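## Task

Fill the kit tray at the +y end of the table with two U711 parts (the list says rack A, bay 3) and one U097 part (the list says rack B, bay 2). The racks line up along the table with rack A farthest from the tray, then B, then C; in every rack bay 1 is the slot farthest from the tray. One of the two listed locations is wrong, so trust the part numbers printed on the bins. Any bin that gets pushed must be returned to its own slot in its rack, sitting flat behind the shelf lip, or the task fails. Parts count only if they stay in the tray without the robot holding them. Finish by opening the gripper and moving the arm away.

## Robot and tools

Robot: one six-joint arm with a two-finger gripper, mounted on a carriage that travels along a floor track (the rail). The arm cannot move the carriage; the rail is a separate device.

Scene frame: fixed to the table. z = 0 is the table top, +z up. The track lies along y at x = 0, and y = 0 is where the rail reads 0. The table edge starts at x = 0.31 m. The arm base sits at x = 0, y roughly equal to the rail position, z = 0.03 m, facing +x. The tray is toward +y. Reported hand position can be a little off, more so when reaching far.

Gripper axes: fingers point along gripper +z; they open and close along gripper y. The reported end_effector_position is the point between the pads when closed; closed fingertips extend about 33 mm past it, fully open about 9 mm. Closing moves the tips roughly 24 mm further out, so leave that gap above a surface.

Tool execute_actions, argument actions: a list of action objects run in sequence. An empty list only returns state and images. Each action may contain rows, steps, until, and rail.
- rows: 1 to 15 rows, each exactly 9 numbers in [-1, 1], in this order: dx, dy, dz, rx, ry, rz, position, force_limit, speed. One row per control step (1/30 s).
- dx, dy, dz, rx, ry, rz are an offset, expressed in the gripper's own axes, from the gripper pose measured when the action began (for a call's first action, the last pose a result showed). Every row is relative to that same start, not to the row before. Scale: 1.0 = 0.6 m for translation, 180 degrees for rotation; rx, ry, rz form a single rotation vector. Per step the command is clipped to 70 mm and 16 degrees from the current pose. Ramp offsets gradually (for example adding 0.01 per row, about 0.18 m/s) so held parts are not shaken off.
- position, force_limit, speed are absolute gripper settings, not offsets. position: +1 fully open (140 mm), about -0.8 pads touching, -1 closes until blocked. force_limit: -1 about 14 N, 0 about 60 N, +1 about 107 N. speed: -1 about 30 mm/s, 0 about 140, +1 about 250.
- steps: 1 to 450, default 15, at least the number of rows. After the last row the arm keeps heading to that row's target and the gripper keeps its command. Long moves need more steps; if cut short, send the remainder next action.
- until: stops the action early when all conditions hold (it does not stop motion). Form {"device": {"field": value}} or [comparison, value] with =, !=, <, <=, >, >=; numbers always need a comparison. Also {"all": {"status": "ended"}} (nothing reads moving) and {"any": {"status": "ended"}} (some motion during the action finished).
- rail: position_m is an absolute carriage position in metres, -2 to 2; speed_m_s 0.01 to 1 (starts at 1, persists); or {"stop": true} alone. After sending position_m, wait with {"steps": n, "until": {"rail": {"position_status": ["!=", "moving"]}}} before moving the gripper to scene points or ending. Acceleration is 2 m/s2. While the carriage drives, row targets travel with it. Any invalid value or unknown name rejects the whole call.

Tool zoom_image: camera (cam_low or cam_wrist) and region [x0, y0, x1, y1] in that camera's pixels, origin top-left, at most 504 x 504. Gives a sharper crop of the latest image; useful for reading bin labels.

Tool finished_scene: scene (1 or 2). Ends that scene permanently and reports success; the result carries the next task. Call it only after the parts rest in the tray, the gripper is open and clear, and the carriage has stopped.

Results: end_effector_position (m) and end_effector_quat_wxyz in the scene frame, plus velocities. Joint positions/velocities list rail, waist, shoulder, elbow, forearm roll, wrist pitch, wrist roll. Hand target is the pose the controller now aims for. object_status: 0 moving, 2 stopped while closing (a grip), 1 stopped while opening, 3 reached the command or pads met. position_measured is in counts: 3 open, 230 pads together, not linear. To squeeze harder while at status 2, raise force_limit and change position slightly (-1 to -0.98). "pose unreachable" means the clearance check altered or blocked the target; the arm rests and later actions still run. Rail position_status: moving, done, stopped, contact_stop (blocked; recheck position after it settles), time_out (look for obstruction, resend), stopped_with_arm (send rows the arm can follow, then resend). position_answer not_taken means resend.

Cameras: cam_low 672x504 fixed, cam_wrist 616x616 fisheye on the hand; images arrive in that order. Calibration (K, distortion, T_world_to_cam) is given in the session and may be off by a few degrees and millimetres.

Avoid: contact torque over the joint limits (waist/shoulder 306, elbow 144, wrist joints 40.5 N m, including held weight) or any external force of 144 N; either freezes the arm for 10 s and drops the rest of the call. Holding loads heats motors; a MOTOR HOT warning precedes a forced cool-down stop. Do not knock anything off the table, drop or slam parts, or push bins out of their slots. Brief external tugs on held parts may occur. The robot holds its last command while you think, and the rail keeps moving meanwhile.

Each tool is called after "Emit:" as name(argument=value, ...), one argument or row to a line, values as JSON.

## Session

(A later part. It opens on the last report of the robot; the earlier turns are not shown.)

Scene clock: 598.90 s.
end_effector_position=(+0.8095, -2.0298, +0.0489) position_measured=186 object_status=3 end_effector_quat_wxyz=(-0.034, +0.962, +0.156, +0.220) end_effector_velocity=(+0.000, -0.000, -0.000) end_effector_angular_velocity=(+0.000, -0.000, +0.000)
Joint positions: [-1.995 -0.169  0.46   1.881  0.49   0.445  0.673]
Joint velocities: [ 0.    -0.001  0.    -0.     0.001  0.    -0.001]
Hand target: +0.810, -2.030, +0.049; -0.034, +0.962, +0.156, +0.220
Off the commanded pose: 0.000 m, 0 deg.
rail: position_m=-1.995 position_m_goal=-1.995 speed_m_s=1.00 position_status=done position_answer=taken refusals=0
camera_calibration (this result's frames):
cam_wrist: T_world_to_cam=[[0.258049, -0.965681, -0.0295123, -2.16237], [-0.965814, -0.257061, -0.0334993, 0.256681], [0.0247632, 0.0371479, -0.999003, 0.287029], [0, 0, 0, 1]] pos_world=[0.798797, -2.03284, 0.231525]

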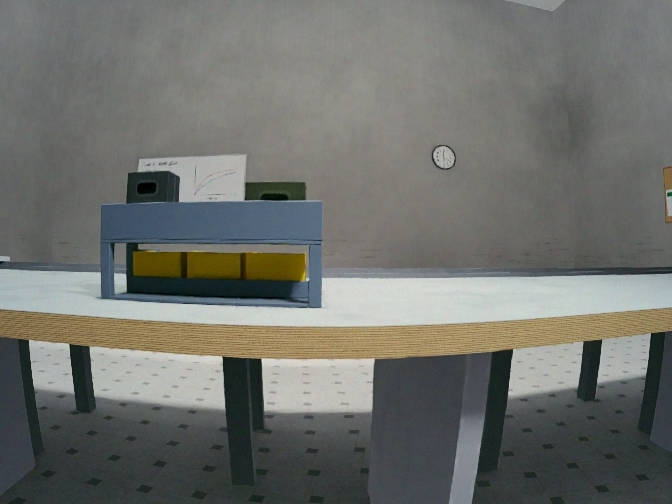

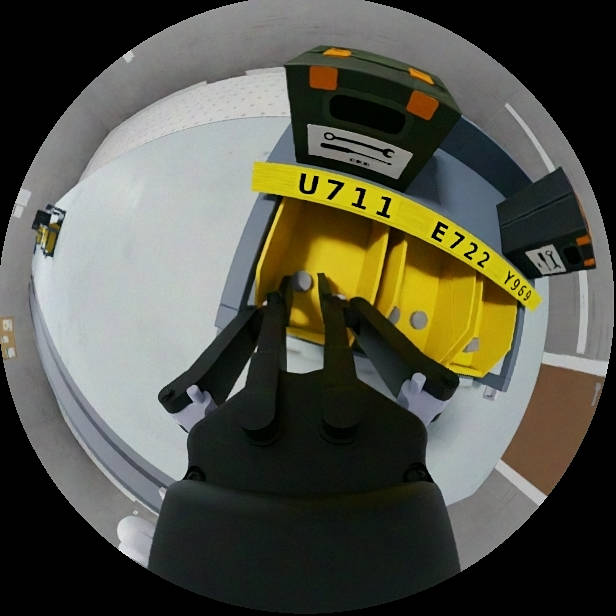

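Emit:
execute_actions(
  actions=[
    {"rows":[[0,-0.002,0,0,0,0,-0.45,0,0],[0,-0.005,0,0,0,0,-0.45,0,0],[0.002,-0.005,0.001,0,0,0,-0.45,0,0],[0.004,-0.005,0.002,0,0,0,-0.45,0,0],[0.006,-0.005,0.003,0,0,0,-0.45,0,0],[0.008,-0.005,0.004,0,0,0,-0.45,0,0],[0.01,-0.005,0.005,0,0,0,-0.45,0,0],[0.012,-0.005,0.007,0,0,0,-0.45,0,0],[0.014,-0.005,0.0085,0,0,0,-0.45,0,0],[0.0155,-0.005,0.010,0,0,0,-0.45,0,0]],"steps":18},
  ],
)

Emit:
zoom_image(
  camera="cam_wrist",
  region=[205,220,405,360],
)

Scene clock: 614.83 s.
end_effector_position=(+0.8190, -2.0235, +0.0476) position_measured=186 object_status=3 end_effector_quat_wxyz=(-0.034, +0.962, +0.156, +0.220) end_effector_velocity=(+0.000, +0.000, -0.000) end_effector_angular_velocity=(+0.000, +0.000, +0.000)
Joint positions: [-1.995 -0.157  0.472  1.864  0.477  0.445  0.695]
Joint velocities: [ 0.     0.     0.    -0.    -0.     0.     0.001]
Hand target: +0.819, -2.023, +0.048; -0.034, +0.962, +0.156, +0.220
Off the commanded pose: 0.000 m, 0 deg.
rail: position_m=-1.995 position_m_goal=-1.995 speed_m_s=1.00 position_status=done position_answer=taken refusals=0
camera_calibration (this result's frames):
cam_wrist: T_world_to_cam=[[0.258049, -0.965681, -0.0295054, -2.15878], [-0.965813, -0.25706, -0.0335311, 0.267403], [0.0247957, 0.0371494, -0.999002, 0.285175], [0, 0, 0, 1]] pos_world=[0.808263, -2.02655, 0.230161]

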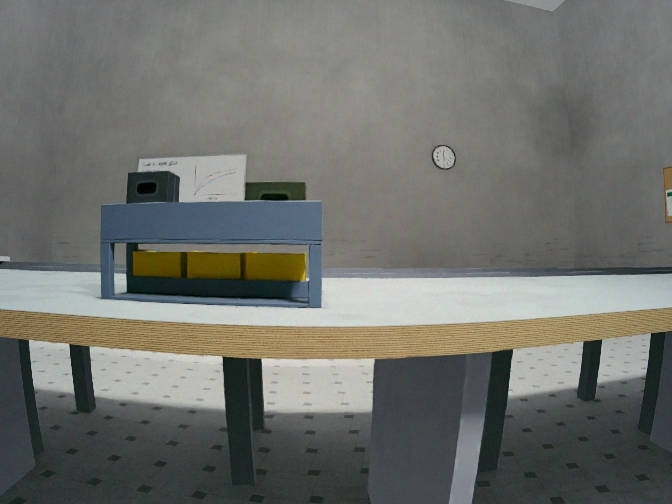

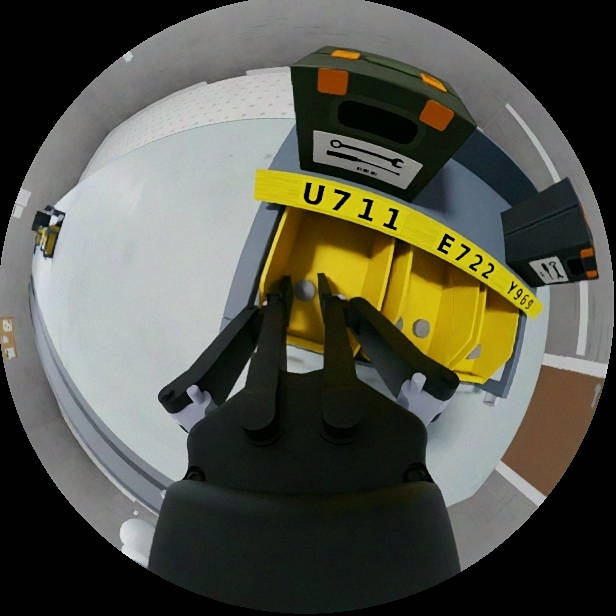

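Region (205, 220, 405, 360) of cam_wrist's 616x616 image, scaled by 2.520, with more detail than that image has; it fills the top 353 rows of this view, and the rest is white.

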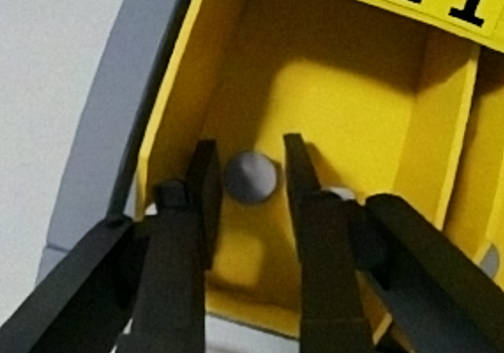

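Emit:
execute_actions(
  actions=[
    {"rows":[[0,0,0,0,0,0,-1,0,-0.8]],"steps":20},
    {"rows":[[0.001,0,-0.008,0,0,0,-1,0,-0.8],[0.003,0,-0.022,0,0,0,-1,0,-0.8],[0.005,0,-0.04,0,0,0,-1,0,-0.8],[0.006,0,-0.06,0,0,0,-1,0,-0.8],[0.005,0,-0.085,0,0,0,-1,0,-0.8],[0,0,-0.11,0,0,0,-1,0,-0.8],[-0.01,0,-0.135,0,0,0,-1,0,-0.8],[-0.025,0,-0.16,0,0,0,-1,0,-0.8],[-0.045,-0.01,-0.19,0,0,0,-1,0,-0.8],[-0.065,-0.02,-0.215,0,0,0,-1,0,-0.8],[-0.085,-0.03,-0.245,0,0,0,-1,0,-0.8],[-0.105,-0.04,-0.27,0,0,0,-1,0,-0.8],[-0.122,-0.05,-0.295,0,0,0,-1,0,-0.8],[-0.135,-0.06,-0.315,0,0,0,-1,0,-0.8],[-0.145,-0.07,-0.33,0,0,0,-1,0,-0.8]],"steps":28},
  ],
)

Emit:
zoom_image(
  camera="cam_wrist",
  region=[220,130,480,330],
)

Scene clock: 632.67 s.
end_effector_position=(+0.6499, -2.0353, +0.1878) position_measured=201 object_status=2 end_effector_quat_wxyz=(-0.034, +0.962, +0.156, +0.220) end_effector_velocity=(-0.001, +0.000, +0.001) end_effector_angular_velocity=(-0.000, -0.001, +0.000)
Joint positions: [-1.995 -0.23   0.089  2.075  0.395  0.626  0.737]
Joint velocities: [ 0.    -0.    -0.003  0.001 -0.001  0.002  0.   ]
Hand target: +0.650, -2.035, +0.188; -0.034, +0.962, +0.156, +0.220
Off the commanded pose: 0.000 m, 0 deg.
rail: position_m=-1.995 position_m_goal=-1.995 speed_m_s=1.00 position_status=done position_answer=taken refusals=0
camera_calibration (this result's frames):
cam_wrist: T_world_to_cam=[[0.257951, -0.965707, -0.0295227, -2.12233], [-0.965841, -0.256963, -0.0334854, 0.106027], [0.0247508, 0.0371518, -0.999003, 0.429988], [0, 0, 0, 1]] pos_world=[0.639218, -2.03828, 0.370453]

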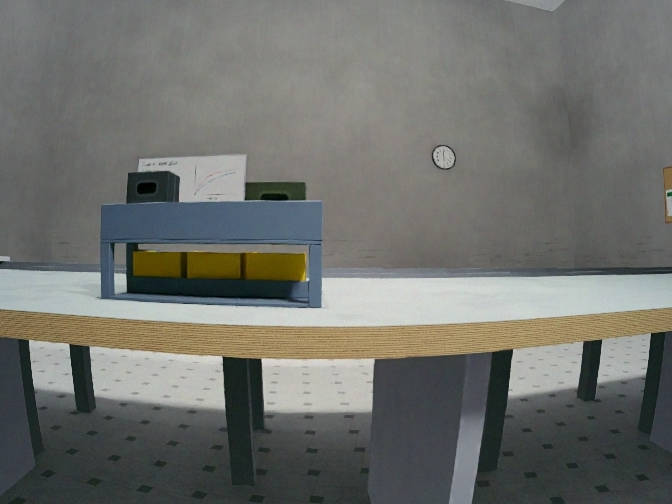

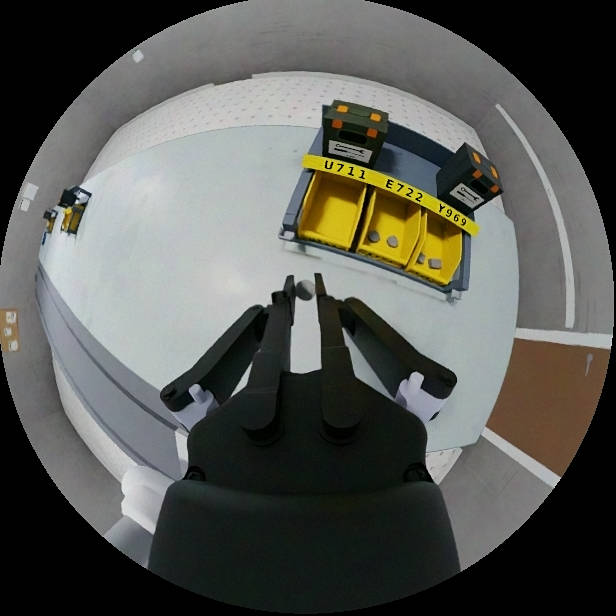

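Region (220, 130, 480, 330) of cam_wrist's 616x616 image, scaled by 1.938, with more detail than that image has; it fills the top 388 rows of this view, and the rest is white.

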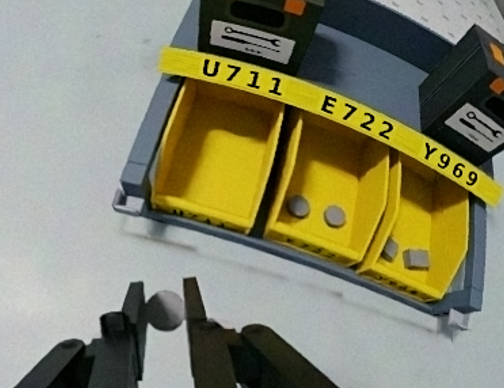

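Emit:
execute_actions(
  actions=[
    {"rail":{"position_m":2.0},"rows":[[0,-0.02,0,0,0,0,-1,0,-0.8],[0,-0.04,0,0,0,0,-1,0,-0.8],[0,-0.06,0,0,0,0,-1,0,-0.8],[-0.01,-0.08,-0.005,0,0,0,-1,0,-0.8],[-0.02,-0.1,-0.01,0,0,0,-1,0,-0.8],[-0.03,-0.12,-0.015,0,0,0,-1,0,-0.8],[-0.04,-0.14,-0.02,0,0,0,-1,0,-0.8]],"steps":20},
    {"steps":200,"until":{"rail":{"position_status":["!=","moving"]}}},
    {"rows":[[-0.01,0,0.02,0,0,0,-1,0,-0.8],[-0.02,0,0.041,0,0,0,-1,0,-0.8],[-0.03,0,0.062,0,0,0,-1,0,-0.8],[-0.04,0,0.083,0,0,0,-1,0,-0.8],[-0.05,0,0.104,0,0,0,-1,0,-0.8],[-0.06,0,0.125,0,0,0,-1,0,-0.8]],"steps":14},
  ],
)

Scene clock: 652.27 s.
end_effector_position=(+0.5980, +2.0309, +0.1054) position_measured=201 object_status=2 end_effector_quat_wxyz=(-0.034, +0.962, +0.156, +0.219) end_effector_velocity=(+0.003, +0.002, -0.005) end_effector_angular_velocity=(+0.019, -0.012, +0.011)
Joint positions: [ 2.    -0.104  0.103  2.25   0.453  0.413  0.762]
Joint velocities: [ 0.    -0.012  0.01   0.006  0.086 -0.01  -0.097]
Hand target: +0.598, +2.031, +0.105; -0.034, +0.962, +0.157, +0.220
Off the commanded pose: 0.000 m, 0 deg.
rail: position_m=2.000 position_m_goal=2.000 speed_m_s=1.00 position_status=done position_answer=taken refusals=0
camera_calibration (this result's frames):
cam_wrist: T_world_to_cam=[[0.257563, -0.96584, -0.0285387, 1.81575], [-0.965954, -0.256624, -0.0328145, 1.09725], [0.0243698, 0.0360189, -0.999054, 0.200374], [0, 0, 0, 1]] pos_world=[0.587343, 2.02809, 0.288009]

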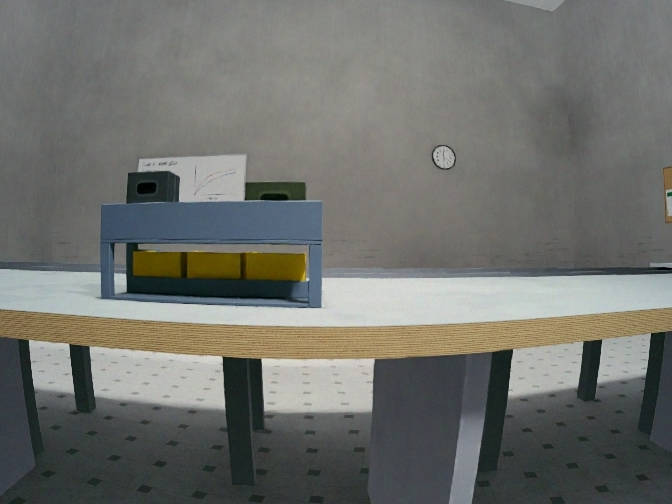

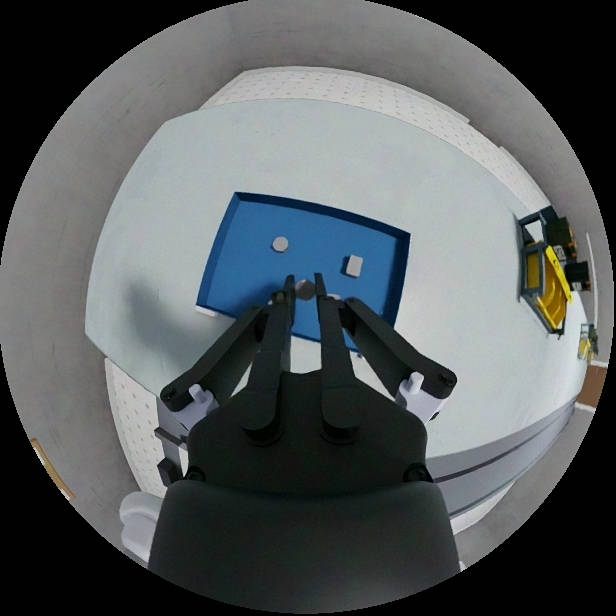

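Emit:
execute_actions(
  actions=[],
)

Scene clock: 662.07 s.
end_effector_position=(+0.5980, +2.0309, +0.1051) position_measured=201 object_status=2 end_effector_quat_wxyz=(-0.034, +0.962, +0.157, +0.220) end_effector_velocity=(-0.000, +0.000, -0.000) end_effector_angular_velocity=(+0.000, +0.000, +0.000)
Joint positions: [ 2.    -0.105  0.103  2.251  0.458  0.412  0.757]
Joint velocities: [ 0.  0. -0.  0. -0.  0.  0.]
Hand target: +0.598, +2.031, +0.105; -0.034, +0.962, +0.157, +0.220
Off the commanded pose: 0.000 m, 0 deg.
rail: position_m=2.000 position_m_goal=2.000 speed_m_s=1.00 position_status=done position_answer=taken refusals=0
camera_calibration (this result's frames):
cam_wrist: T_world_to_cam=[[0.258057, -0.965684, -0.0293484, 1.81525], [-0.965813, -0.257075, -0.0334393, 1.0982], [0.0247471, 0.0369743, -0.99901, 0.197865], [0, 0, 0, 1]] pos_world=[0.587326, 2.02796, 0.287667]

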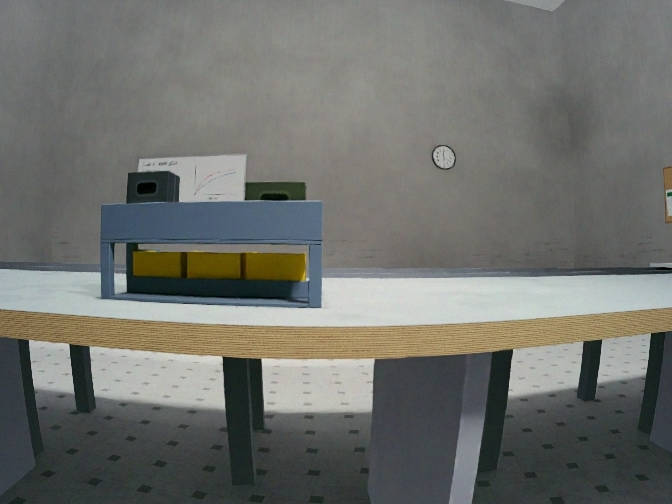

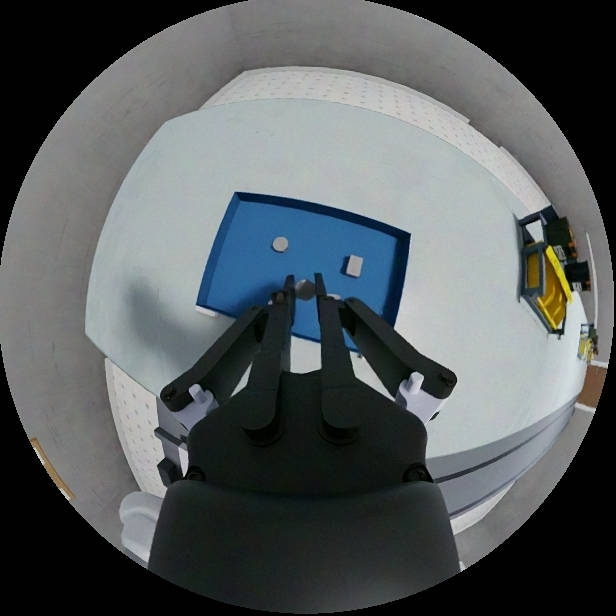

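Emit:
execute_actions(
  actions=[
    {"rows":[[-0.003,0,0.013,0,0,0,-1,0,-0.8],[-0.006,0,0.026,0,0,0,-1,0,-0.8],[-0.009,0,0.039,0,0,0,-1,0,-0.8],[-0.012,0,0.052,0,0,0,-1,0,-0.8],[-0.015,0,0.065,0,0,0,-1,0,-0.8],[-0.018,0,0.078,0,0,0,-1,0,-0.8],[-0.021,0,0.09,0,0,0,-1,0,-0.8],[-0.023,0,0.098,0,0,0,-1,0,-0.8],[-0.024,0,0.102,0,0,0,-1,0,-0.8]],"steps":22},
    {"rows":[[0,0,0,0,0,0,-0.45,0,-0.5]],"steps":14},
    {"rows":[[0.01,0,-0.02,0,0,0,-0.45,0,-0.5],[0.02,0,-0.045,0,0,0,-0.45,0,-0.5],[0.03,0,-0.07,0,0,0,-0.45,0,-0.5],[0.04,0,-0.09,0,0,0,-0.45,0,-0.5],[0.05,0,-0.115,0,0,0,-0.45,0,-0.5],[0.06,0,-0.14,0,0,0,-0.45,0,-0.5],[0.07,0,-0.165,0,0,0,-0.45,0,-0.5],[0.08,0,-0.19,0,0,0,-0.45,0,-0.5],[0.08,0,-0.22,0,0,0,-0.45,0,-0.5],[0.08,0,-0.25,0,0,0,-0.45,0,-0.5]],"steps":24},
  ],
)

Scene clock: 686.73 s.
end_effector_position=(+0.5903, +2.0284, +0.1995) position_measured=186 object_status=3 end_effector_quat_wxyz=(-0.034, +0.962, +0.156, +0.220) end_effector_velocity=(+0.000, +0.000, +0.001) end_effector_angular_velocity=(-0.000, -0.000, -0.000)
Joint positions: [ 2.    -0.112 -0.028  2.172  0.32   0.61   0.909]
Joint velocities: [ 0.     0.001 -0.001 -0.001 -0.001  0.001  0.002]
Hand target: +0.590, +2.028, +0.200; -0.034, +0.962, +0.156, +0.220
Off the commanded pose: 0.000 m, 0 deg.
rail: position_m=2.000 position_m_goal=2.000 speed_m_s=1.00 position_status=done position_answer=taken refusals=0
camera_calibration (this result's frames):
cam_wrist: T_world_to_cam=[[0.258007, -0.965698, -0.029329, 1.81767], [-0.965827, -0.257027, -0.0334091, 1.09313], [0.0247247, 0.0369465, -0.999011, 0.292536], [0, 0, 0, 1]] pos_world=[0.579567, 2.02548, 0.382078]

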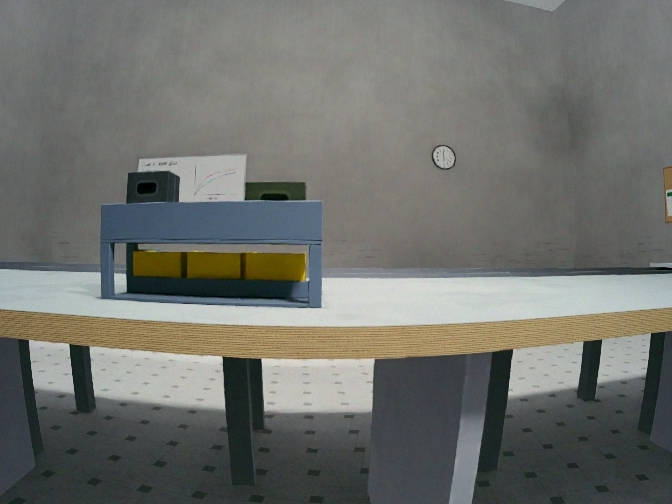

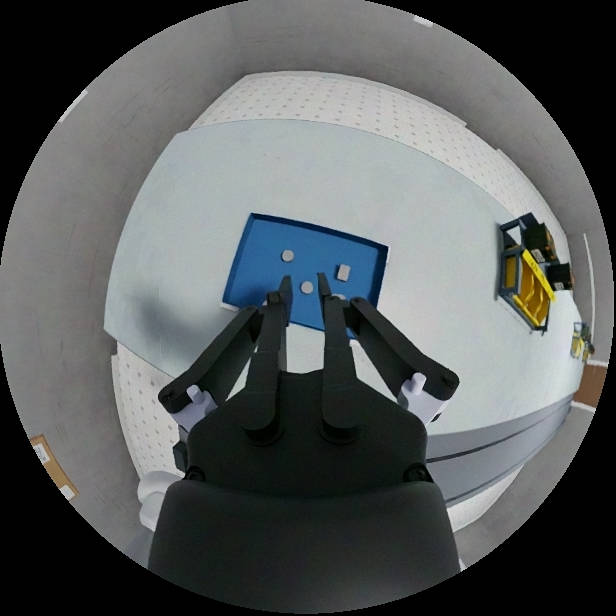

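Emit:
finished_scene(
  scene=2,
)

The scene is finished: the task was done.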